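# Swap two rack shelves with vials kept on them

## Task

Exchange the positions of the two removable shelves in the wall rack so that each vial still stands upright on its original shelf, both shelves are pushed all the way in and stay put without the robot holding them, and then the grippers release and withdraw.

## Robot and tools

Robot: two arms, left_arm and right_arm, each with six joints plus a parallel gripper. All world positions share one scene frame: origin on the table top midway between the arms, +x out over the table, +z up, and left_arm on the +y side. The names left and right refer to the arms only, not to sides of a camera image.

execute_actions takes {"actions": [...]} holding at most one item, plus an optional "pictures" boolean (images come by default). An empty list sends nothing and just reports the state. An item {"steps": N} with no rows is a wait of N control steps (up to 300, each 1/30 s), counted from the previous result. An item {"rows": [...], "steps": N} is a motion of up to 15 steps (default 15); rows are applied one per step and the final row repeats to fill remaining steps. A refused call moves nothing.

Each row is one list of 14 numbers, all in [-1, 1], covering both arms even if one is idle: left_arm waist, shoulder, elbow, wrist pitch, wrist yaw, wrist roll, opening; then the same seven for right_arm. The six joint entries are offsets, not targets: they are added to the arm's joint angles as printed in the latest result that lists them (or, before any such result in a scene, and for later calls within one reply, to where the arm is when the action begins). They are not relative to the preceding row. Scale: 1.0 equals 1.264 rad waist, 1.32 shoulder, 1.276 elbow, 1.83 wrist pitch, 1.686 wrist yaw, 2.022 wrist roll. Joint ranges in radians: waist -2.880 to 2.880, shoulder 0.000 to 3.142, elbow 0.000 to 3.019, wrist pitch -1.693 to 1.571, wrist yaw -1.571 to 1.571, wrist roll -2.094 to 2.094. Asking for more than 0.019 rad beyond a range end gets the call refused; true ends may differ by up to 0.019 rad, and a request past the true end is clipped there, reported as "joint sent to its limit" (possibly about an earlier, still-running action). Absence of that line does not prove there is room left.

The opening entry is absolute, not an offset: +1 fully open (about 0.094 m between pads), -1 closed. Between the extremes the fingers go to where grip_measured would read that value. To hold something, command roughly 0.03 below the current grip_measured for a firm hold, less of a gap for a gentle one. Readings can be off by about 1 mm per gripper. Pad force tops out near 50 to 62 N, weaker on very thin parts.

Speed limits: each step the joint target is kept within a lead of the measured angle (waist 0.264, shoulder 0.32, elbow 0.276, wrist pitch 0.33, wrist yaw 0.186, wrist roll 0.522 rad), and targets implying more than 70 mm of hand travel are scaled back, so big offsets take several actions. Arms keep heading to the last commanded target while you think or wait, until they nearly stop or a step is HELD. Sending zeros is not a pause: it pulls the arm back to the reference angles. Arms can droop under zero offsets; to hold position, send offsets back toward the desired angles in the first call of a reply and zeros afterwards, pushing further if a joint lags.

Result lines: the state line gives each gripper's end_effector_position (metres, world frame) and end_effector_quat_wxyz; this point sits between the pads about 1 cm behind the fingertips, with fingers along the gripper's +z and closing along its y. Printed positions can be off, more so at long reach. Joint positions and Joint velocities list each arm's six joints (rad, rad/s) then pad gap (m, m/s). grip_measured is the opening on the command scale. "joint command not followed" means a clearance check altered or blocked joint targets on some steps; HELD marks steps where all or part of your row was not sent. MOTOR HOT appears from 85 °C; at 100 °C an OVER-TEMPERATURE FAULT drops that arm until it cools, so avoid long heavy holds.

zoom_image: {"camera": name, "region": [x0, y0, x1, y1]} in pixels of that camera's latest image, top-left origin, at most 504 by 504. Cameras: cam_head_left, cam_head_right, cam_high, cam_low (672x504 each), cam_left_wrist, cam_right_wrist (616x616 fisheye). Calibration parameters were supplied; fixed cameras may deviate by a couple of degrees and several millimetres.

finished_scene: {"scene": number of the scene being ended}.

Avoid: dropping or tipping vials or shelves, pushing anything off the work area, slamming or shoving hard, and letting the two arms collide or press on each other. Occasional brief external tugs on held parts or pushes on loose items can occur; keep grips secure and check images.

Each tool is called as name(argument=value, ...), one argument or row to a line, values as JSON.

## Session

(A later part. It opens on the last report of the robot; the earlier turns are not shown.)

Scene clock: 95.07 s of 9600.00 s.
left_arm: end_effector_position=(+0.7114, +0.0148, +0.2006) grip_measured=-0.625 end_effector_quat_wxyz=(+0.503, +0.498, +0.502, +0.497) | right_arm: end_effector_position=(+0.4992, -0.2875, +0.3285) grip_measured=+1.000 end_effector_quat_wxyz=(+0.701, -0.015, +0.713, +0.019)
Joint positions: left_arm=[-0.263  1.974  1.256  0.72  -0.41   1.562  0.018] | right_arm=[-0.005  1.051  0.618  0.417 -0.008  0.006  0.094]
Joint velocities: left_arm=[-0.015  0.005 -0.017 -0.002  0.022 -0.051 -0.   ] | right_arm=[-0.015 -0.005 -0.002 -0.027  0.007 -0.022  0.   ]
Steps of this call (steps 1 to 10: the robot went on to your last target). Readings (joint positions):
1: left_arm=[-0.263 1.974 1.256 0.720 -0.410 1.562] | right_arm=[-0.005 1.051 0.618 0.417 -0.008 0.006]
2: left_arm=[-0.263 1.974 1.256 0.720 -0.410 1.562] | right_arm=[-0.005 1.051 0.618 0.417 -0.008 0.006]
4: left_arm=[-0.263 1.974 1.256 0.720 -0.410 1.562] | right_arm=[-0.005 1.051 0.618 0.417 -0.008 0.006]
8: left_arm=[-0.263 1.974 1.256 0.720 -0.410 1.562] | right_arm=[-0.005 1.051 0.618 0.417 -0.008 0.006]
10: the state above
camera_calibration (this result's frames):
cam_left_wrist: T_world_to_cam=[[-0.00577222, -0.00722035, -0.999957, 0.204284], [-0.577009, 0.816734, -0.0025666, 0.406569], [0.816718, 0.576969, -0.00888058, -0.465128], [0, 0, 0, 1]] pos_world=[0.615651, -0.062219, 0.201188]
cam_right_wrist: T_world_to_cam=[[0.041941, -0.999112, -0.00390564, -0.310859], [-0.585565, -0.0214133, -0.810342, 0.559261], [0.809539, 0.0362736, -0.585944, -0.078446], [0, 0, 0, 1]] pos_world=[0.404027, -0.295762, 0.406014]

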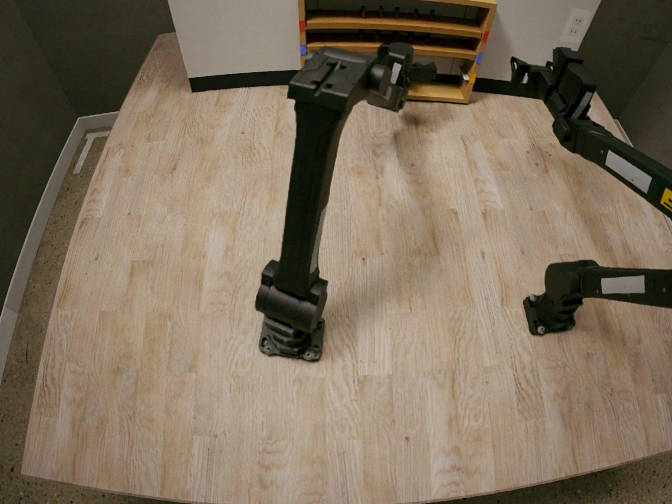

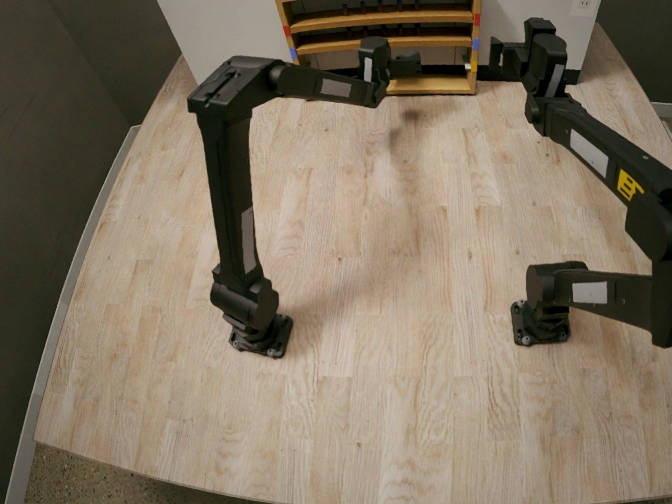

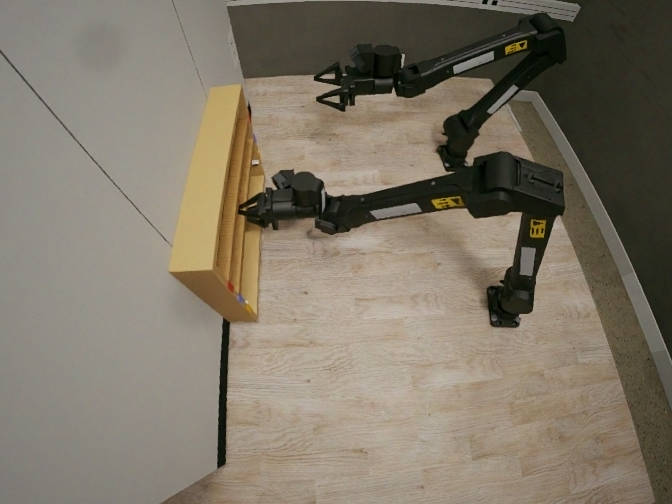

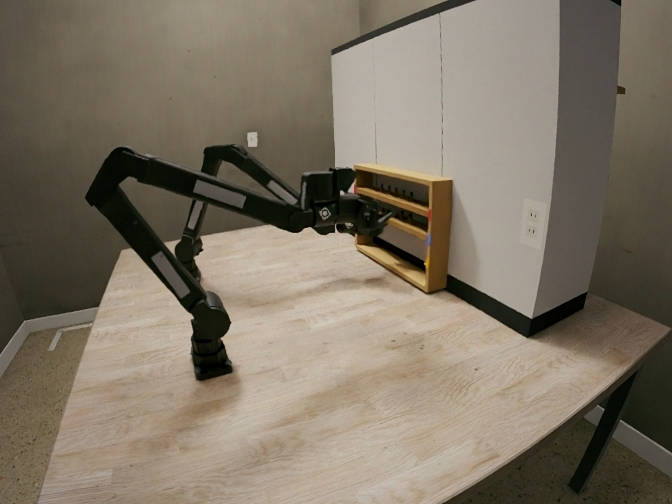

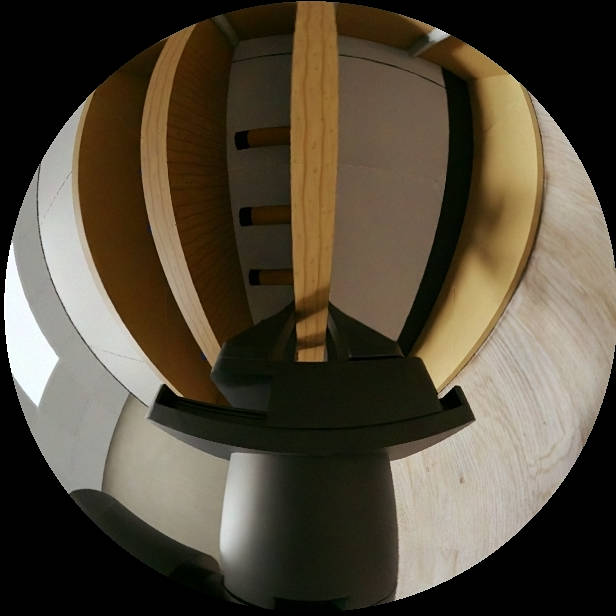

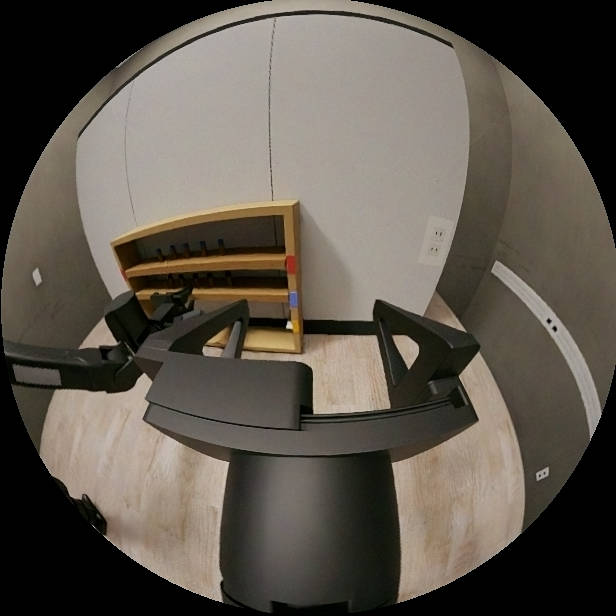

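execute_actions(
  actions=[
    {"rows":[[-0.005,-0.02,0.01,0.01,-0.003,0,-0.66,0,0,0,0,0,0,1],[-0.005,-0.02,0.01,0.01,-0.003,0,-0.66,0,0,0,0,0,0,1],[-0.007,-0.026,0.001,0.011,-0.005,0,-0.66,0,0,0,0,0,0,1],[-0.007,-0.026,0.001,0.011,-0.005,0,-0.66,0,0,0,0,0,0,1],[-0.009,-0.033,-0.007,0.013,-0.006,0,-0.66,0,0,0,0,0,0,1],[-0.009,-0.033,-0.007,0.013,-0.006,0,-0.66,0,0,0,0,0,0,1],[-0.011,-0.039,-0.016,0.014,-0.008,0,-0.66,0,0,0,0,0,0,1],[-0.011,-0.039,-0.016,0.014,-0.008,0,-0.66,0,0,0,0,0,0,1],[-0.013,-0.046,-0.024,0.016,-0.009,0,-0.66,0,0,0,0,0,0,1],[-0.013,-0.046,-0.024,0.016,-0.009,0,-0.66,0,0,0,0,0,0,1],[-0.015,-0.052,-0.033,0.017,-0.011,0,-0.66,0,0,0,0,0,0,1]]},
  ],
  pictures=false,
)

execute_actions(
  actions=[
    {"steps":12},
  ],
)

Scene clock: 102.97 s of 9600.00 s.
left_arm: end_effector_position=(+0.6974, +0.0167, +0.2018) grip_measured=-0.625 end_effector_quat_wxyz=(+0.500, +0.499, +0.504, +0.498) | right_arm: end_effector_position=(+0.4992, -0.2875, +0.3285) grip_measured=+1.000 end_effector_quat_wxyz=(+0.701, -0.015, +0.713, +0.019)
Joint positions: left_arm=[-0.271  1.944  1.212  0.726 -0.423  1.562  0.018] | right_arm=[-0.005  1.051  0.618  0.417 -0.008  0.006  0.094]
Joint velocities: left_arm=[-0.005 -0.034 -0.037 -0.002 -0.022 -0.037 -0.   ] | right_arm=[-0.005 -0.015  0.007  0.007 -0.022  0.007  0.   ]
Steps of this call (steps 1 to 15: the robot went on to your last target; steps 16 to 90: nothing new was sent; then 4.40 s passed at rest; steps 91 to 105: all 15 steps of this action). Readings (joint positions):
91: left_arm=[-0.263 1.974 1.256 0.721 -0.410 1.562] | right_arm=[-0.005 1.051 0.618 0.417 -0.008 0.006]
92: left_arm=[-0.263 1.974 1.256 0.721 -0.410 1.562] | right_arm=[-0.005 1.051 0.618 0.417 -0.008 0.006]
94: left_arm=[-0.263 1.974 1.256 0.721 -0.411 1.562] | right_arm=[-0.005 1.051 0.618 0.417 -0.008 0.006]
98: left_arm=[-0.264 1.967 1.246 0.723 -0.415 1.562] | right_arm=[-0.005 1.051 0.618 0.417 -0.008 0.006]
105: the state above

Scene clock: 103.37 s of 9600.00 s.
left_arm: end_effector_position=(+0.6972, +0.0168, +0.2018) grip_measured=-0.625 end_effector_quat_wxyz=(+0.500, +0.499, +0.504, +0.498) | right_arm: end_effector_position=(+0.4992, -0.2875, +0.3285) grip_measured=+1.000 end_effector_quat_wxyz=(+0.701, -0.015, +0.713, +0.019)
Joint positions: left_arm=[-0.271  1.943  1.211  0.726 -0.423  1.562  0.018] | right_arm=[-0.005  1.051  0.618  0.417 -0.008  0.006  0.094]
Joint velocities: left_arm=[ 0.005 -0.005 -0.012 -0.007 -0.037  0.022 -0.001] | right_arm=[-0.005 -0.015  0.002  0.002 -0.051  0.037  0.   ]
Steps of this call (steps 1 to 12: the robot went on to your last target). Readings (joint positions):
1: left_arm=[-0.271 1.943 1.211 0.726 -0.423 1.562] | right_arm=[-0.005 1.051 0.618 0.417 -0.008 0.006]
2: left_arm=[-0.271 1.943 1.211 0.726 -0.423 1.562] | right_arm=[-0.005 1.051 0.618 0.417 -0.008 0.006]
4: left_arm=[-0.271 1.943 1.211 0.726 -0.423 1.562] | right_arm=[-0.005 1.051 0.618 0.417 -0.008 0.006]
8: left_arm=[-0.271 1.943 1.211 0.726 -0.423 1.562] | right_arm=[-0.005 1.051 0.618 0.417 -0.008 0.006]
12: the state above
camera_calibration (this result's frames):
cam_left_wrist: T_world_to_cam=[[-0.0120115, -0.00407812, -0.99992, 0.209664], [-0.581048, 0.813861, 0.00366051, 0.398357], [0.813781, 0.581045, -0.0121453, -0.45202], [0, 0, 0, 1]] pos_world=[0.601828, -0.0607083, 0.2027]
cam_right_wrist: T_world_to_cam=[[0.041941, -0.999112, -0.00390564, -0.310859], [-0.585565, -0.0214133, -0.810342, 0.559261], [0.809539, 0.0362736, -0.585944, -0.078446], [0, 0, 0, 1]] pos_world=[0.404027, -0.295762, 0.406014]

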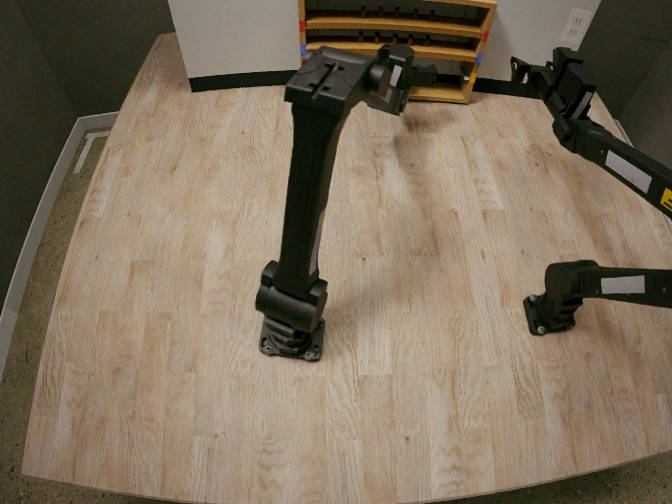

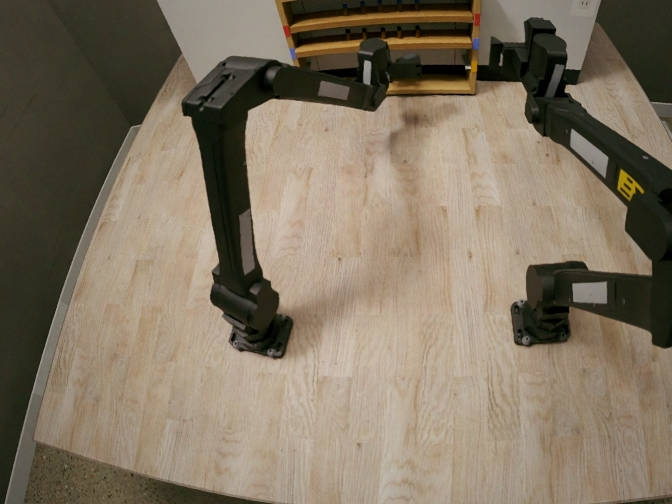

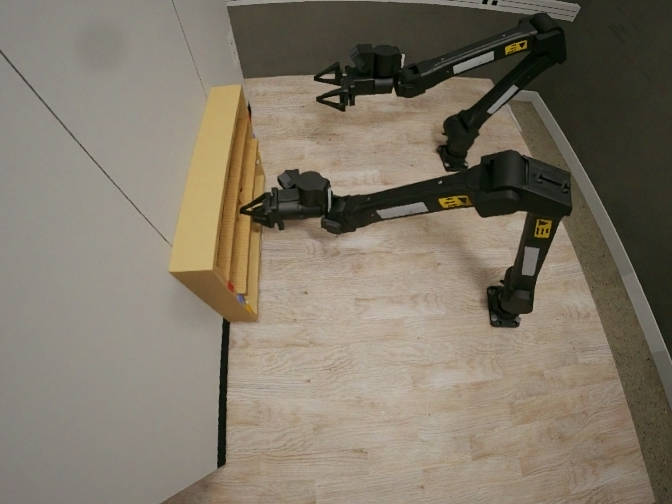

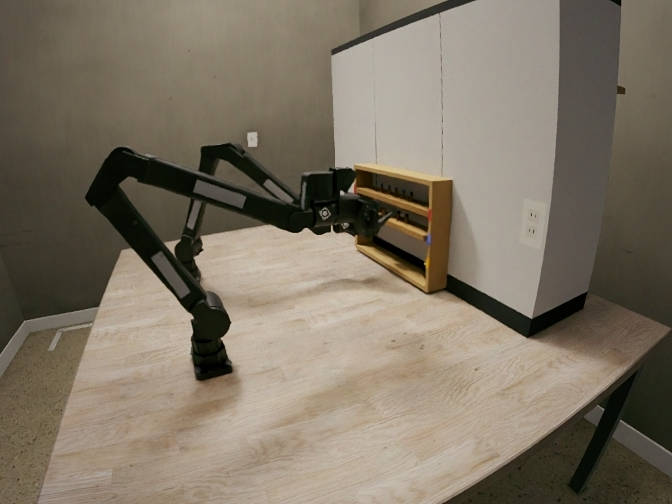

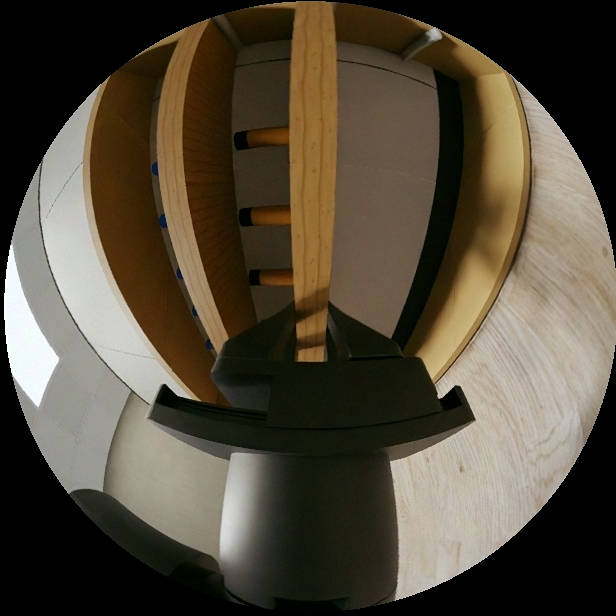

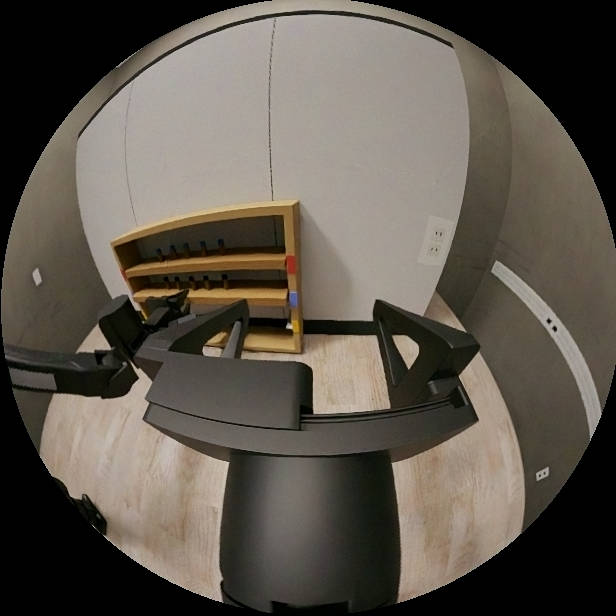

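execute_actions(
  actions=[
    {"rows":[[-0.011,-0.033,-0.003,0.016,-0.002,0,-0.66,0,0,0,0,0,0,1],[-0.011,-0.033,-0.003,0.016,-0.002,0,-0.66,0,0,0,0,0,0,1],[-0.015,-0.041,-0.016,0.019,-0.004,0,-0.66,0,0,0,0,0,0,1],[-0.015,-0.041,-0.016,0.019,-0.004,0,-0.66,0,0,0,0,0,0,1],[-0.018,-0.05,-0.029,0.023,-0.007,0,-0.66,0,0,0,0,0,0,1],[-0.018,-0.05,-0.029,0.023,-0.007,0,-0.66,0,0,0,0,0,0,1],[-0.022,-0.058,-0.042,0.026,-0.009,0,-0.66,0,0,0,0,0,0,1],[-0.022,-0.058,-0.042,0.026,-0.009,0,-0.66,0,0,0,0,0,0,1],[-0.026,-0.066,-0.055,0.03,-0.012,0,-0.66,0,0,0,0,0,0,1],[-0.026,-0.066,-0.055,0.03,-0.012,0,-0.66,0,0,0,0,0,0,1],[-0.029,-0.075,-0.068,0.033,-0.014,0,-0.66,0,0,0,0,0,0,1],[-0.029,-0.075,-0.068,0.033,-0.014,0,-0.66,0,0,0,0,0,0,1],[-0.033,-0.083,-0.081,0.037,-0.017,0,-0.66,0,0,0,0,0,0,1]]},
  ],
  pictures=false,
)

execute_actions(
  actions=[
    {"steps":12},
  ],
  pictures=false,
)

Scene clock: 108.53 s of 9600.00 s.
left_arm: end_effector_position=(+0.6620, +0.0162, +0.2015) grip_measured=-0.625 end_effector_quat_wxyz=(+0.498, +0.501, +0.504, +0.497) | right_arm: end_effector_position=(+0.4992, -0.2875, +0.3285) grip_measured=+1.000 end_effector_quat_wxyz=(+0.701, -0.015, +0.713, +0.019)
Joint positions: left_arm=[-0.297  1.88   1.107  0.761 -0.449  1.561  0.018] | right_arm=[-0.005  1.051  0.618  0.417 -0.008  0.006  0.094]
Joint velocities: left_arm=[-0.063 -0.112 -0.159  0.046 -0.007 -0.022  0.   ] | right_arm=[-0.015 -0.015 -0.002 -0.002 -0.037  0.007  0.   ]
Steps of this call (steps 1 to 15: the robot went on to your last target; steps 16 to 90: nothing new was sent; then 1.67 s passed at rest; steps 91 to 105: all 15 steps of this action). Readings (joint positions):
91: left_arm=[-0.271 1.943 1.211 0.726 -0.423 1.562] | right_arm=[-0.005 1.051 0.618 0.417 -0.008 0.006]
92: left_arm=[-0.271 1.943 1.210 0.727 -0.423 1.562] | right_arm=[-0.005 1.051 0.618 0.417 -0.008 0.006]
94: left_arm=[-0.272 1.939 1.202 0.732 -0.424 1.562] | right_arm=[-0.005 1.051 0.618 0.417 -0.008 0.006]
98: left_arm=[-0.281 1.918 1.168 0.743 -0.432 1.562] | right_arm=[-0.005 1.051 0.618 0.417 -0.008 0.006]
105: the state above

Scene clock: 108.93 s of 9600.00 s.
left_arm: end_effector_position=(+0.6595, +0.0156, +0.2014) grip_measured=-0.625 end_effector_quat_wxyz=(+0.498, +0.501, +0.504, +0.496) | right_arm: end_effector_position=(+0.4992, -0.2875, +0.3285) grip_measured=+1.000 end_effector_quat_wxyz=(+0.701, -0.015, +0.713, +0.019)
Joint positions: left_arm=[-0.3    1.875  1.101  0.763 -0.451  1.561  0.018] | right_arm=[-0.005  1.051  0.618  0.417 -0.008  0.006  0.094]
Joint velocities: left_arm=[-0.005 -0.005  0.002 -0.012  0.007 -0.022 -0.   ] | right_arm=[-0.015 -0.015  0.002 -0.007 -0.051 -0.051  0.   ]
Steps of this call (steps 1 to 12: the robot went on to your last target). Readings (joint positions):
1: left_arm=[-0.299 1.877 1.103 0.762 -0.449 1.561] | right_arm=[-0.005 1.051 0.618 0.417 -0.008 0.006]
2: left_arm=[-0.300 1.875 1.101 0.762 -0.450 1.561] | right_arm=[-0.005 1.051 0.618 0.417 -0.008 0.006]
4: left_arm=[-0.300 1.875 1.101 0.763 -0.451 1.561] | right_arm=[-0.005 1.051 0.618 0.417 -0.008 0.006]
8: left_arm=[-0.300 1.875 1.101 0.763 -0.451 1.561] | right_arm=[-0.005 1.051 0.618 0.417 -0.008 0.006]
12: the state above

execute_actions(
  actions=[
    {"rows":[[-0.012,-0.034,0,0.02,-0.002,0,-0.66,0,0,0,0,0,0,1],[-0.012,-0.034,0,0.02,-0.002,0,-0.66,0,0,0,0,0,0,1],[-0.017,-0.043,-0.013,0.024,-0.005,0,-0.66,0,0,0,0,0,0,1],[-0.017,-0.043,-0.013,0.024,-0.005,0,-0.66,0,0,0,0,0,0,1],[-0.021,-0.052,-0.026,0.027,-0.008,0,-0.66,0,0,0,0,0,0,1],[-0.021,-0.052,-0.026,0.027,-0.008,0,-0.66,0,0,0,0,0,0,1],[-0.026,-0.061,-0.039,0.031,-0.011,0,-0.66,0,0,0,0,0,0,1],[-0.026,-0.061,-0.039,0.031,-0.011,0,-0.66,0,0,0,0,0,0,1],[-0.031,-0.071,-0.052,0.035,-0.014,0,-0.66,0,0,0,0,0,0,1],[-0.031,-0.071,-0.052,0.035,-0.014,0,-0.66,0,0,0,0,0,0,1],[-0.035,-0.08,-0.065,0.038,-0.017,0,-0.66,0,0,0,0,0,0,1],[-0.035,-0.08,-0.065,0.038,-0.017,0,-0.66,0,0,0,0,0,0,1],[-0.04,-0.089,-0.078,0.042,-0.02,0,-0.66,0,0,0,0,0,0,1]]},
  ],
  pictures=false,
)

execute_actions(
  actions=[
    {"steps":12},
  ],
)

Scene clock: 114.30 s of 9600.00 s.
left_arm: end_effector_position=(+0.6188, +0.0118, +0.1912) grip_measured=-0.625 end_effector_quat_wxyz=(+0.492, +0.512, +0.504, +0.492) | right_arm: end_effector_position=(+0.4992, -0.2875, +0.3285) grip_measured=+1.000 end_effector_quat_wxyz=(+0.701, -0.015, +0.713, +0.019)
Joint positions: left_arm=[-0.339  1.817  0.988  0.792 -0.48   1.561  0.018] | right_arm=[-0.005  1.051  0.618  0.417 -0.008  0.006  0.094]
Joint velocities: left_arm=[-0.103 -0.054 -0.183 -0.002 -0.11   0.007  0.   ] | right_arm=[-0.005 -0.005  0.007  0.012 -0.007 -0.051  0.   ]
Steps of this call (steps 1 to 15: the robot went on to your last target; steps 16 to 90: nothing new was sent; then 1.87 s passed at rest; steps 91 to 105: all 15 steps of this action). Readings (joint positions):
91: left_arm=[-0.300 1.875 1.100 0.764 -0.451 1.561] | right_arm=[-0.005 1.051 0.618 0.417 -0.008 0.006]
92: left_arm=[-0.300 1.875 1.099 0.766 -0.451 1.561] | right_arm=[-0.005 1.051 0.618 0.417 -0.008 0.006]
94: left_arm=[-0.302 1.872 1.091 0.773 -0.453 1.561] | right_arm=[-0.005 1.051 0.618 0.417 -0.008 0.006]
98: left_arm=[-0.312 1.851 1.057 0.784 -0.463 1.561] | right_arm=[-0.005 1.051 0.618 0.417 -0.008 0.006]
105: the state above

Scene clock: 114.70 s of 9600.00 s.
left_arm: end_effector_position=(+0.6145, +0.0088, +0.1872) grip_measured=-0.625 end_effector_quat_wxyz=(+0.491, +0.516, +0.503, +0.489) | right_arm: end_effector_position=(+0.4992, -0.2875, +0.3285) grip_measured=+1.000 end_effector_quat_wxyz=(+0.701, -0.015, +0.713, +0.019)
Joint positions: left_arm=[-0.346  1.816  0.978  0.793 -0.481  1.561  0.018] | right_arm=[-0.005  1.051  0.618  0.417 -0.008  0.006  0.094]
Joint velocities: left_arm=[-0.015 -0.005  0.022  0.012  0.037 -0.007  0.   ] | right_arm=[-0.005 -0.015 -0.002 -0.002 -0.037  0.037  0.   ]
Steps of this call (steps 1 to 12: the robot went on to your last target). Readings (joint positions):
1: left_arm=[-0.342 1.817 0.983 0.792 -0.480 1.561] | right_arm=[-0.005 1.051 0.618 0.417 -0.008 0.006]
2: left_arm=[-0.344 1.817 0.981 0.792 -0.480 1.561] | right_arm=[-0.005 1.051 0.618 0.417 -0.008 0.006]
4: left_arm=[-0.346 1.817 0.978 0.792 -0.480 1.561] | right_arm=[-0.005 1.051 0.618 0.417 -0.008 0.006]
8: left_arm=[-0.346 1.816 0.978 0.793 -0.481 1.561] | right_arm=[-0.005 1.051 0.618 0.417 -0.008 0.006]
12: the state above
camera_calibration (this result's frames):
cam_left_wrist: T_world_to_cam=[[-0.046158, 0.0141636, -0.998834, 0.214667], [-0.565664, 0.823768, 0.0378216, 0.340919], [0.823343, 0.56675, -0.0300117, -0.382651], [0, 0, 0, 1]] pos_world=[0.517807, -0.0670108, 0.190038]
cam_right_wrist: T_world_to_cam=[[0.041941, -0.999112, -0.00390564, -0.310859], [-0.585565, -0.0214133, -0.810342, 0.559261], [0.809539, 0.0362736, -0.585944, -0.078446], [0, 0, 0, 1]] pos_world=[0.404027, -0.295762, 0.406014]

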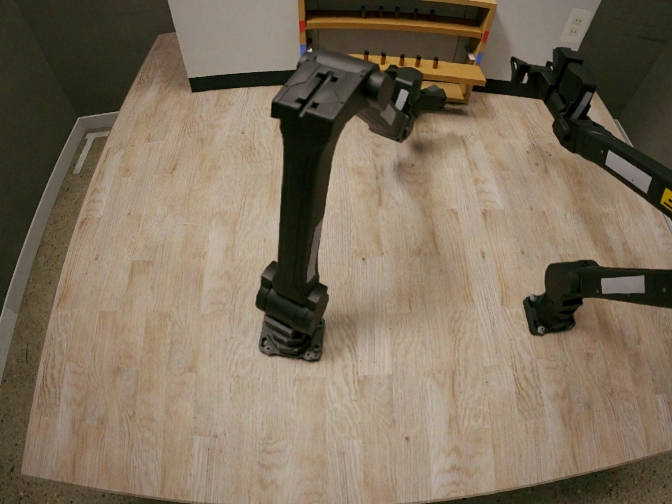

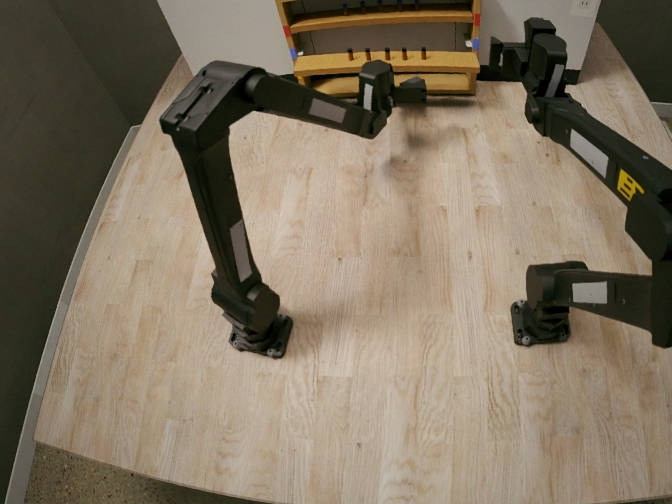

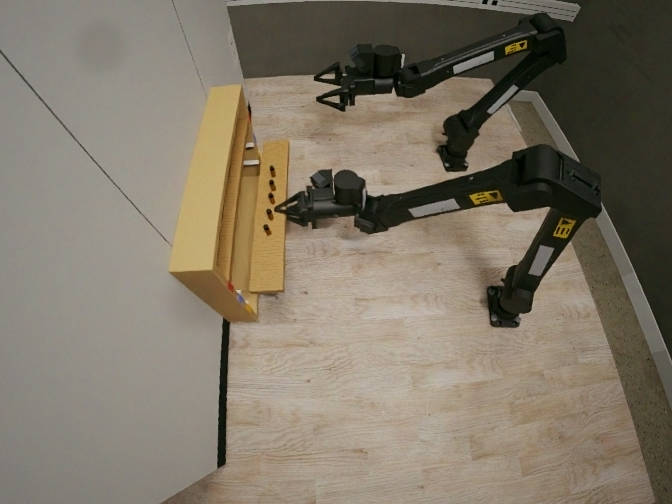

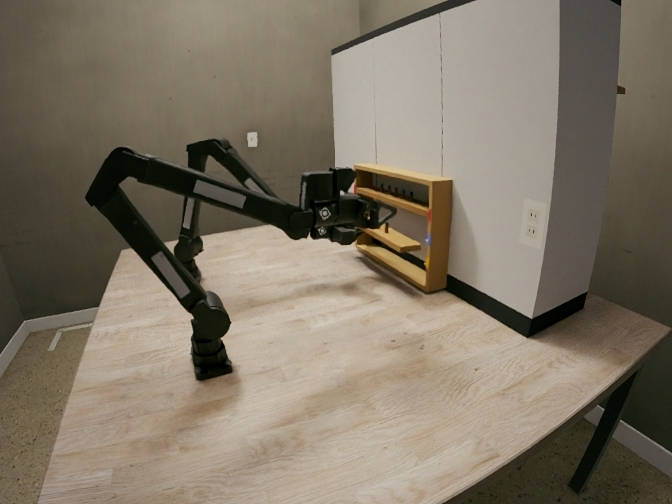

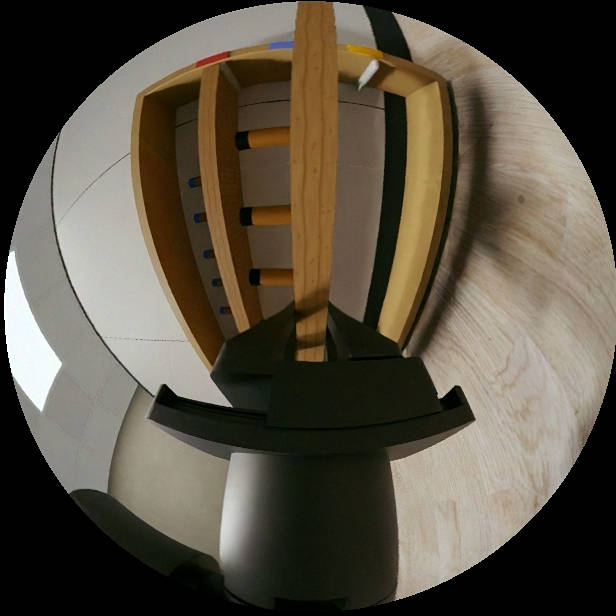

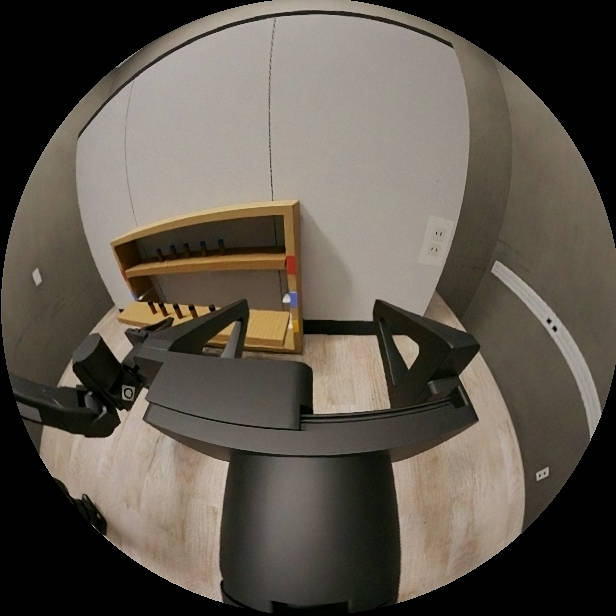

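execute_actions(
  actions=[
    {"rows":[[0.01,-0.02,0.02,0.04,-0.003,0,-0.66,0,0,0,0,0,0,1],[0.01,-0.02,0.02,0.045,-0.003,0,-0.66,0,0,0,0,0,0,1],[0.01,-0.02,0.02,0.05,-0.003,0,-0.66,0,0,0,0,0,0,1],[0.01,-0.016,0.019,0.054,-0.004,0,-0.66,0,0,0,0,0,0,1],[0.01,-0.012,0.018,0.058,-0.004,0,-0.66,0,0,0,0,0,0,1],[0.01,-0.008,0.017,0.061,-0.005,0,-0.66,0,0,0,0,0,0,1],[0.01,-0.004,0.016,0.065,-0.005,0,-0.66,0,0,0,0,0,0,1],[0.01,0,0.015,0.069,-0.005,0,-0.66,0,0,0,0,0,0,1],[0.01,0.004,0.014,0.073,-0.005,0,-0.66,0,0,0,0,0,0,1],[0.01,0.008,0.013,0.077,-0.005,0,-0.66,0,0,0,0,0,0,1],[0.01,0.012,0.011,0.081,-0.005,0,-0.66,0,0,0,0,0,0,1],[0.01,0.016,0.01,0.085,-0.005,0,-0.66,0,0,0,0,0,0,1],[0.01,0.02,0.008,0.089,-0.005,0,-0.66,0,0,0,0,0,0,1],[0.01,0.023,0.007,0.092,-0.005,0,-0.66,0,0,0,0,0,0,1],[0.01,0.026,0.006,0.095,-0.005,0,-0.66,0,0,0,0,0,0,1]]},
  ],
  pictures=false,
)

execute_actions(
  actions=[
    {"steps":15},
  ],
  pictures=false,
)

Scene clock: 122.53 s of 9600.00 s.
left_arm: end_effector_position=(+0.6168, +0.0094, +0.1787) grip_measured=-0.625 end_effector_quat_wxyz=(+0.510, +0.494, +0.498, +0.497) | right_arm: end_effector_position=(+0.4992, -0.2875, +0.3285) grip_measured=+1.000 end_effector_quat_wxyz=(+0.701, -0.015, +0.713, +0.019)
Joint positions: left_arm=[-0.344  1.868  0.975  0.91  -0.485  1.562  0.018] | right_arm=[-0.005  1.051  0.618  0.417 -0.008  0.006  0.094]
Joint velocities: left_arm=[-0.005  0.171 -0.076  0.154  0.007 -0.022  0.001] | right_arm=[-0.005  0.005 -0.002 -0.002 -0.007  0.051  0.   ]
Steps of this call (steps 1 to 15: the robot went on to your last target; steps 16 to 90: nothing new was sent; then 4.33 s passed at rest; steps 91 to 105: all 15 steps of this action). Readings (joint positions):
91: left_arm=[-0.346 1.817 0.978 0.797 -0.481 1.562] | right_arm=[-0.005 1.051 0.618 0.417 -0.008 0.006]
92: left_arm=[-0.346 1.818 0.978 0.806 -0.481 1.562] | right_arm=[-0.005 1.051 0.618 0.417 -0.008 0.006]
94: left_arm=[-0.345 1.821 0.978 0.826 -0.481 1.562] | right_arm=[-0.005 1.051 0.618 0.417 -0.008 0.006]
98: left_arm=[-0.345 1.830 0.978 0.860 -0.485 1.562] | right_arm=[-0.005 1.051 0.618 0.417 -0.008 0.006]
105: the state above

Scene clock: 123.03 s of 9600.00 s.
left_arm: end_effector_position=(+0.6152, +0.0103, +0.1620) grip_measured=-0.625 end_effector_quat_wxyz=(+0.503, +0.502, +0.501, +0.495) | right_arm: end_effector_position=(+0.4992, -0.2875, +0.3285) grip_measured=+1.000 end_effector_quat_wxyz=(+0.701, -0.015, +0.713, +0.019)
Joint positions: left_arm=[-0.344  1.891  0.966  0.92  -0.485  1.562  0.018] | right_arm=[-0.005  1.051  0.618  0.417 -0.008  0.006  0.094]
Joint velocities: left_arm=[-0.005 -0.015  0.012  0.007 -0.066 -0.037 -0.001] | right_arm=[ 0.005  0.005  0.012  0.002  0.007 -0.037  0.   ]
Steps of this call (steps 1 to 15: the robot went on to your last target). Readings (joint positions):
1: left_arm=[-0.344 1.874 0.973 0.914 -0.485 1.562] | right_arm=[-0.005 1.051 0.618 0.417 -0.008 0.006]
2: left_arm=[-0.344 1.879 0.972 0.916 -0.485 1.562] | right_arm=[-0.005 1.051 0.618 0.417 -0.008 0.006]
4: left_arm=[-0.344 1.887 0.968 0.916 -0.485 1.562] | right_arm=[-0.005 1.051 0.618 0.417 -0.008 0.006]
8: left_arm=[-0.344 1.891 0.966 0.916 -0.485 1.562] | right_arm=[-0.005 1.051 0.618 0.417 -0.008 0.006]
15: the state above

execute_actions(
  actions=[
    {"rows":[[0.01,-0.028,0.014,0.03,0.004,0,-0.66,0,0,0,0,0,0,1],[0.011,-0.025,0.013,0.034,0.004,0,-0.66,0,0,0,0,0,0,1],[0.012,-0.022,0.012,0.038,0.004,0,-0.66,0,0,0,0,0,0,1],[0.013,-0.019,0.011,0.042,0.004,0,-0.66,0,0,0,0,0,0,1],[0.014,-0.016,0.01,0.046,0.004,0,-0.66,0,0,0,0,0,0,1],[0.015,-0.013,0.008,0.05,0.004,0,-0.66,0,0,0,0,0,0,1],[0.016,-0.01,0.007,0.054,0.004,0,-0.66,0,0,0,0,0,0,1],[0.017,-0.007,0.006,0.058,0.004,0,-0.66,0,0,0,0,0,0,1],[0.017,-0.004,0.004,0.061,0.004,0,-0.66,0,0,0,0,0,0,1],[0.017,-0.001,0.003,0.064,0.004,0,-0.66,0,0,0,0,0,0,1],[0.017,0.002,0.002,0.067,0.004,0,-0.66,0,0,0,0,0,0,1],[0.017,0.005,0.001,0.069,0.004,0,-0.66,0,0,0,0,0,0,1],[0.017,0.007,0,0.069,0.004,0,-0.66,0,0,0,0,0,0,1]]},
  ],
  pictures=false,
)

execute_actions(
  actions=[
    {"steps":15},
  ],
)

Scene clock: 129.10 s of 9600.00 s.
left_arm: end_effector_position=(+0.6152, +0.0188, +0.1519) grip_measured=-0.625 end_effector_quat_wxyz=(+0.511, +0.489, +0.499, +0.500) | right_arm: end_effector_position=(+0.4992, -0.2875, +0.3285) grip_measured=+1.000 end_effector_quat_wxyz=(+0.701, -0.015, +0.713, +0.019)
Joint positions: left_arm=[-0.332  1.926  0.953  0.998 -0.481  1.562  0.018] | right_arm=[-0.005  1.051  0.618  0.417 -0.008  0.006  0.094]
Joint velocities: left_arm=[-0.005  0.122 -0.042  0.017  0.051 -0.007  0.001] | right_arm=[-0.015 -0.015  0.007  0.012 -0.007 -0.007  0.   ]
Steps of this call (steps 1 to 15: the robot went on to your last target; steps 16 to 90: nothing new was sent; then 2.57 s passed at rest; steps 91 to 105: all 15 steps of this action). Readings (joint positions):
91: left_arm=[-0.344 1.891 0.966 0.921 -0.484 1.562] | right_arm=[-0.005 1.051 0.618 0.417 -0.008 0.006]
92: left_arm=[-0.344 1.891 0.966 0.924 -0.483 1.562] | right_arm=[-0.005 1.051 0.618 0.417 -0.008 0.006]
94: left_arm=[-0.343 1.892 0.966 0.935 -0.481 1.562] | right_arm=[-0.005 1.051 0.618 0.417 -0.008 0.006]
98: left_arm=[-0.339 1.898 0.964 0.967 -0.481 1.562] | right_arm=[-0.005 1.051 0.618 0.417 -0.008 0.006]
105: the state above

Scene clock: 129.60 s of 9600.00 s.
left_arm: end_effector_position=(+0.6140, +0.0195, +0.1416) grip_measured=-0.625 end_effector_quat_wxyz=(+0.505, +0.495, +0.501, +0.499) | right_arm: end_effector_position=(+0.4992, -0.2875, +0.3285) grip_measured=+1.000 end_effector_quat_wxyz=(+0.701, -0.015, +0.713, +0.019)
Joint positions: left_arm=[-0.332  1.939  0.948  1.    -0.481  1.562  0.018] | right_arm=[-0.005  1.051  0.618  0.417 -0.008  0.006  0.094]
Joint velocities: left_arm=[ 0.005 -0.005  0.002 -0.007  0.037  0.007 -0.   ] | right_arm=[ 0.015 -0.005 -0.002 -0.022 -0.051  0.007  0.   ]
Steps of this call (steps 1 to 15: the robot went on to your last target). Readings (joint positions):
1: left_arm=[-0.332 1.930 0.951 0.998 -0.481 1.562] | right_arm=[-0.005 1.051 0.618 0.417 -0.008 0.006]
2: left_arm=[-0.332 1.933 0.950 0.998 -0.481 1.562] | right_arm=[-0.005 1.051 0.618 0.417 -0.008 0.006]
4: left_arm=[-0.332 1.938 0.948 0.998 -0.481 1.562] | right_arm=[-0.005 1.051 0.618 0.417 -0.008 0.006]
8: left_arm=[-0.332 1.939 0.948 0.999 -0.481 1.562] | right_arm=[-0.005 1.051 0.618 0.417 -0.008 0.006]
15: the state above
camera_calibration (this result's frames):
cam_left_wrist: T_world_to_cam=[[0.000965746, -0.0108348, -0.999941, 0.140636], [-0.578214, 0.815831, -0.00939831, 0.348093], [0.815885, 0.578188, -0.00547693, -0.388745], [0, 0, 0, 1]] pos_world=[0.518308, -0.0576935, 0.14177]
cam_right_wrist: T_world_to_cam=[[0.041941, -0.999112, -0.00390564, -0.310859], [-0.585565, -0.0214133, -0.810342, 0.559261], [0.809539, 0.0362736, -0.585944, -0.078446], [0, 0, 0, 1]] pos_world=[0.404027, -0.295762, 0.406014]

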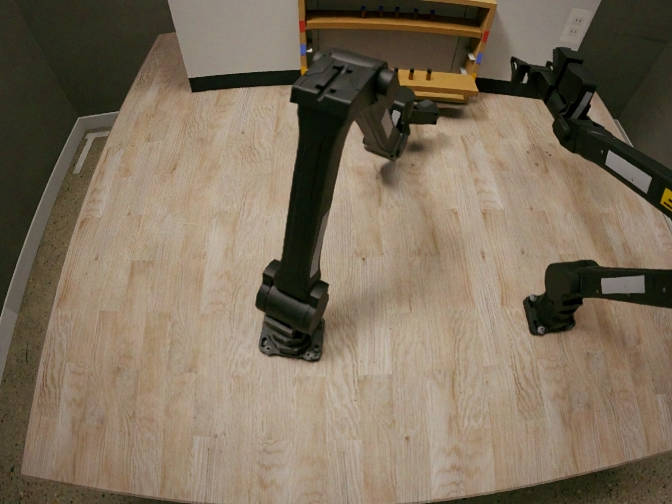

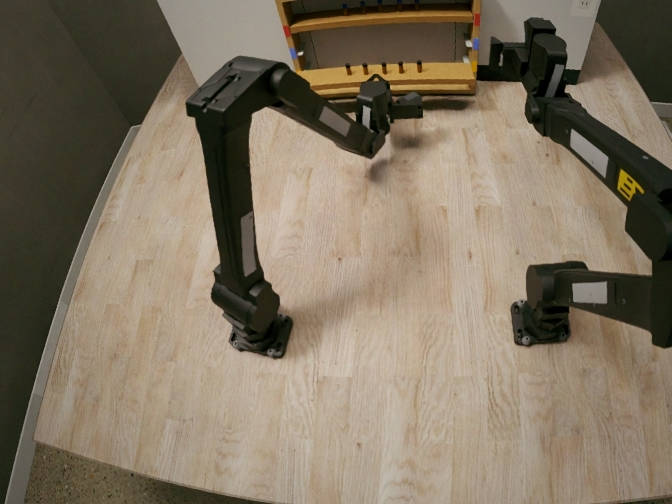

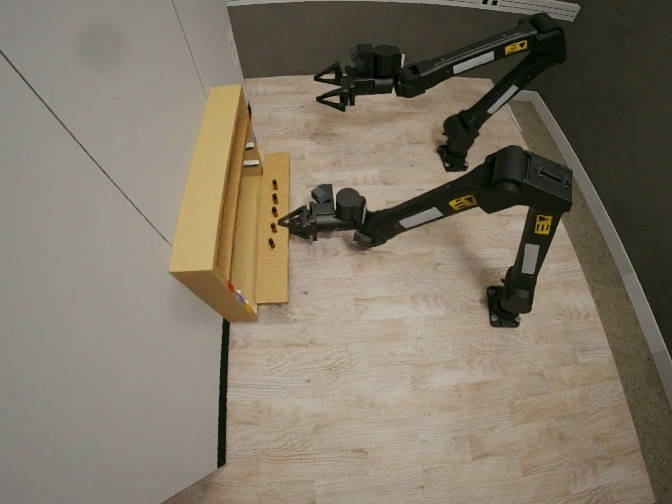

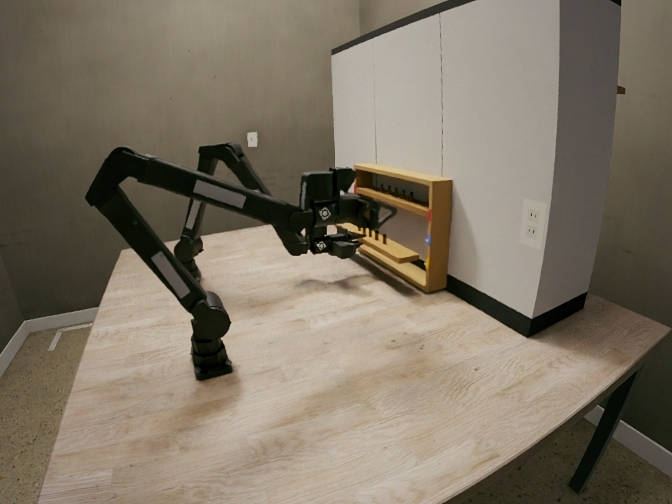

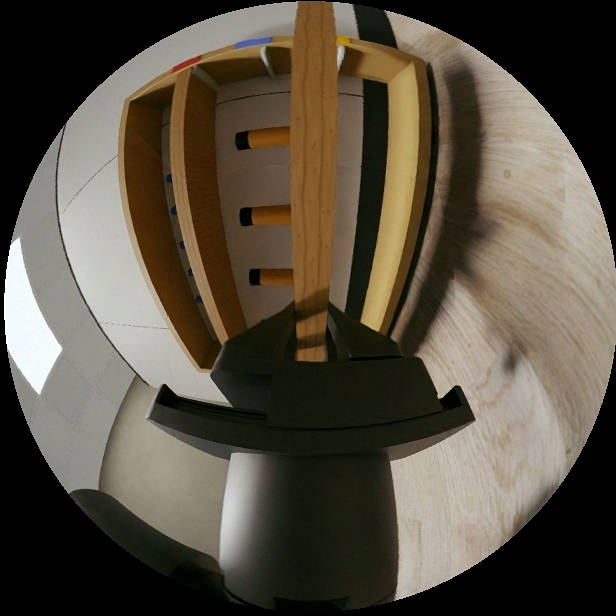

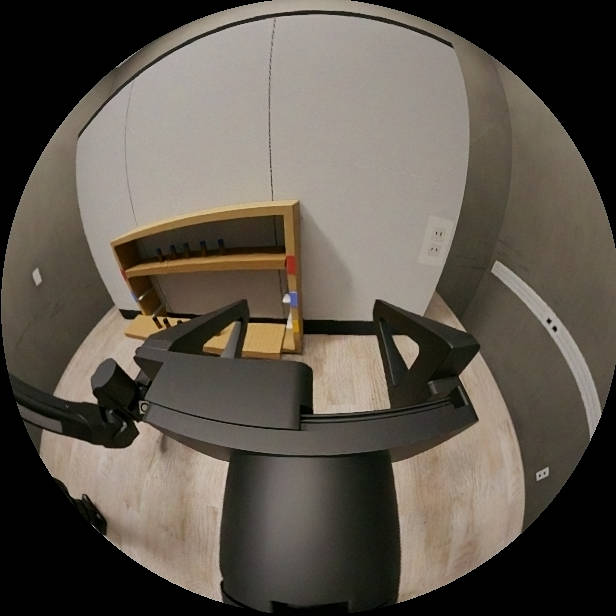

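execute_actions(
  actions=[
    {"rows":[[0,-0.03,0.05,0.011,0,0,-0.66,0,0,0,0,0,0,1],[0,-0.027,0.056,0.009,0,0,-0.66,0,0,0,0,0,0,1],[0,-0.024,0.062,0.007,0,0,-0.66,0,0,0,0,0,0,1],[0.004,-0.021,0.068,0.005,0,0,-0.66,0,0,0,0,0,0,1],[0.008,-0.018,0.074,0.003,0.001,0,-0.66,0,0,0,0,0,0,1],[0.01,-0.015,0.08,0.001,0.003,0,-0.66,0,0,0,0,0,0,1],[0.012,-0.012,0.086,-0.001,0.004,0,-0.66,0,0,0,0,0,0,1],[0.014,-0.009,0.092,-0.004,0.006,0,-0.66,0,0,0,0,0,0,1],[0.016,-0.006,0.098,-0.006,0.007,0,-0.66,0,0,0,0,0,0,1],[0.018,-0.003,0.105,-0.008,0.009,0,-0.66,0,0,0,0,0,0,1],[0.02,0.001,0.111,-0.01,0.011,0,-0.66,0,0,0,0,0,0,1],[0.022,0.004,0.118,-0.013,0.012,0,-0.66,0,0,0,0,0,0,1],[0.024,0.008,0.124,-0.015,0.014,0,-0.66,0,0,0,0,0,0,1]]},
  ],
  pictures=false,
)

execute_actions(
  actions=[
    {"steps":15},
  ],
)

Scene clock: 139.33 s of 9600.00 s.
left_arm: end_effector_position=(+0.6427, +0.0130, +0.1468) grip_measured=-0.625 end_effector_quat_wxyz=(+0.509, +0.493, +0.499, +0.498) | right_arm: end_effector_position=(+0.4992, -0.2875, +0.3285) grip_measured=+1.000 end_effector_quat_wxyz=(+0.701, -0.015, +0.713, +0.019)
Joint positions: left_arm=[-0.316  1.976  1.036  0.957 -0.461  1.562  0.018] | right_arm=[-0.005  1.051  0.618  0.417 -0.008  0.006  0.094]
Joint velocities: left_arm=[ 0.073  0.083  0.12  -0.066 -0.022  0.022  0.001] | right_arm=[-0.024  0.005 -0.012 -0.007  0.081 -0.037  0.   ]
Steps of this call (steps 1 to 15: the robot went on to your last target; steps 16 to 90: nothing new was sent; then 6.23 s passed at rest; steps 91 to 105: all 15 steps of this action). Readings (joint positions):
91: left_arm=[-0.332 1.939 0.948 1.000 -0.481 1.562] | right_arm=[-0.005 1.051 0.618 0.417 -0.008 0.006]
92: left_arm=[-0.332 1.939 0.948 0.999 -0.481 1.562] | right_arm=[-0.005 1.051 0.618 0.417 -0.008 0.006]
94: left_arm=[-0.332 1.939 0.951 0.995 -0.481 1.562] | right_arm=[-0.005 1.051 0.618 0.417 -0.008 0.006]
98: left_arm=[-0.331 1.949 0.977 0.981 -0.478 1.562] | right_arm=[-0.005 1.051 0.618 0.417 -0.008 0.006]
105: the state above

Scene clock: 139.83 s of 9600.00 s.
left_arm: end_effector_position=(+0.6453, +0.0160, +0.1438) grip_measured=-0.625 end_effector_quat_wxyz=(+0.506, +0.494, +0.501, +0.499) | right_arm: end_effector_position=(+0.4992, -0.2875, +0.3285) grip_measured=+1.000 end_effector_quat_wxyz=(+0.701, -0.015, +0.713, +0.019)
Joint positions: left_arm=[-0.31   1.982  1.04   0.953 -0.459  1.562  0.018] | right_arm=[-0.005  1.051  0.618  0.417 -0.008  0.006  0.094]
Joint velocities: left_arm=[ 0.005  0.005  0.007 -0.007  0.007 -0.007 -0.001] | right_arm=[-0.015 -0.005 -0.007  0.007  0.007 -0.037  0.   ]
Steps of this call (steps 1 to 15: the robot went on to your last target). Readings (joint positions):
1: left_arm=[-0.314 1.979 1.039 0.956 -0.461 1.562] | right_arm=[-0.005 1.051 0.618 0.417 -0.008 0.006]
2: left_arm=[-0.312 1.980 1.040 0.955 -0.461 1.562] | right_arm=[-0.005 1.051 0.618 0.417 -0.008 0.006]
4: left_arm=[-0.310 1.981 1.040 0.953 -0.459 1.562] | right_arm=[-0.005 1.051 0.618 0.417 -0.008 0.006]
8: left_arm=[-0.310 1.982 1.040 0.953 -0.459 1.562] | right_arm=[-0.005 1.051 0.618 0.417 -0.008 0.006]
15: the state above
All arms were judged still, so your last target was given up. Only a new action makes them travel on or press farther. Fingers that are still opening or closing keep moving.
camera_calibration (this result's frames):
cam_left_wrist: T_world_to_cam=[[0.0027556, -0.0115074, -0.99993, 0.141638], [-0.577574, 0.816265, -0.0109854, 0.368862], [0.816334, 0.577563, -0.00439706, -0.412785], [0, 0, 0, 1]] pos_world=[0.549625, -0.0610492, 0.143865]
cam_right_wrist: T_world_to_cam=[[0.041941, -0.999112, -0.00390564, -0.310859], [-0.585565, -0.0214133, -0.810342, 0.559261], [0.809539, 0.0362736, -0.585944, -0.078446], [0, 0, 0, 1]] pos_world=[0.404027, -0.295762, 0.406014]

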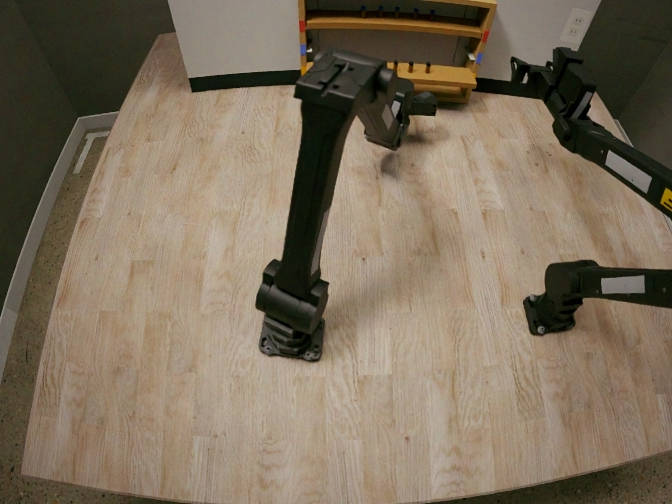

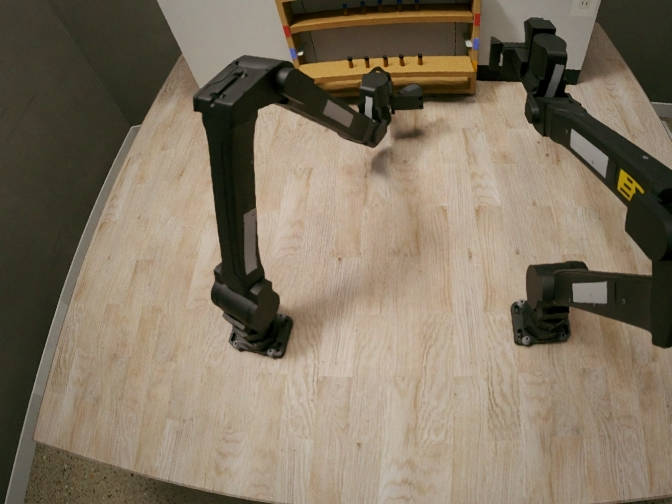

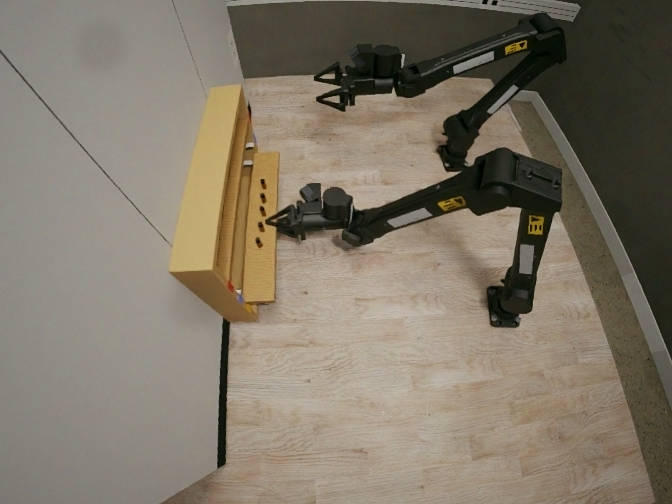

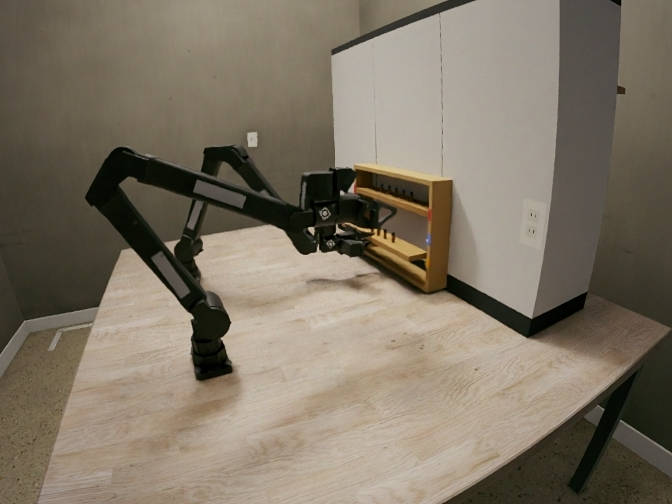

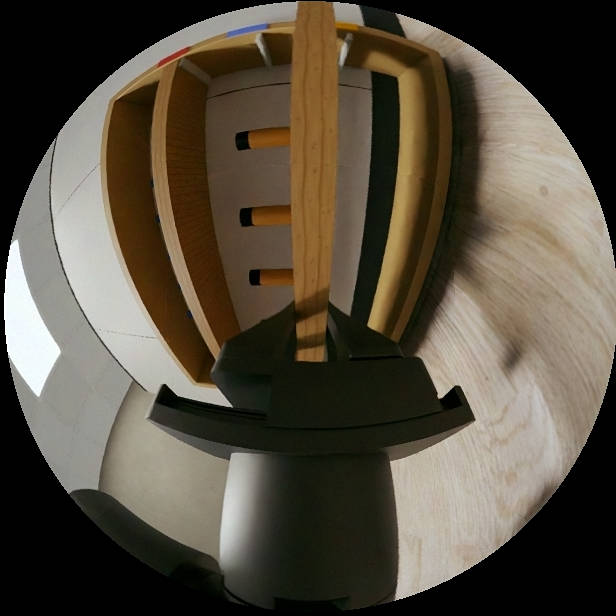

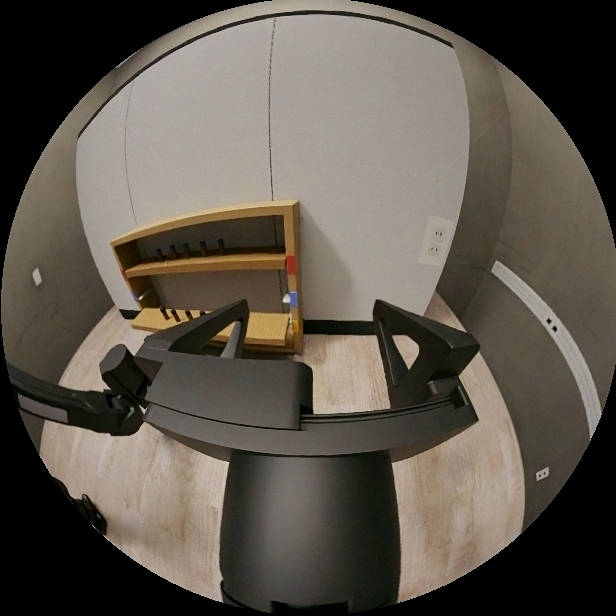

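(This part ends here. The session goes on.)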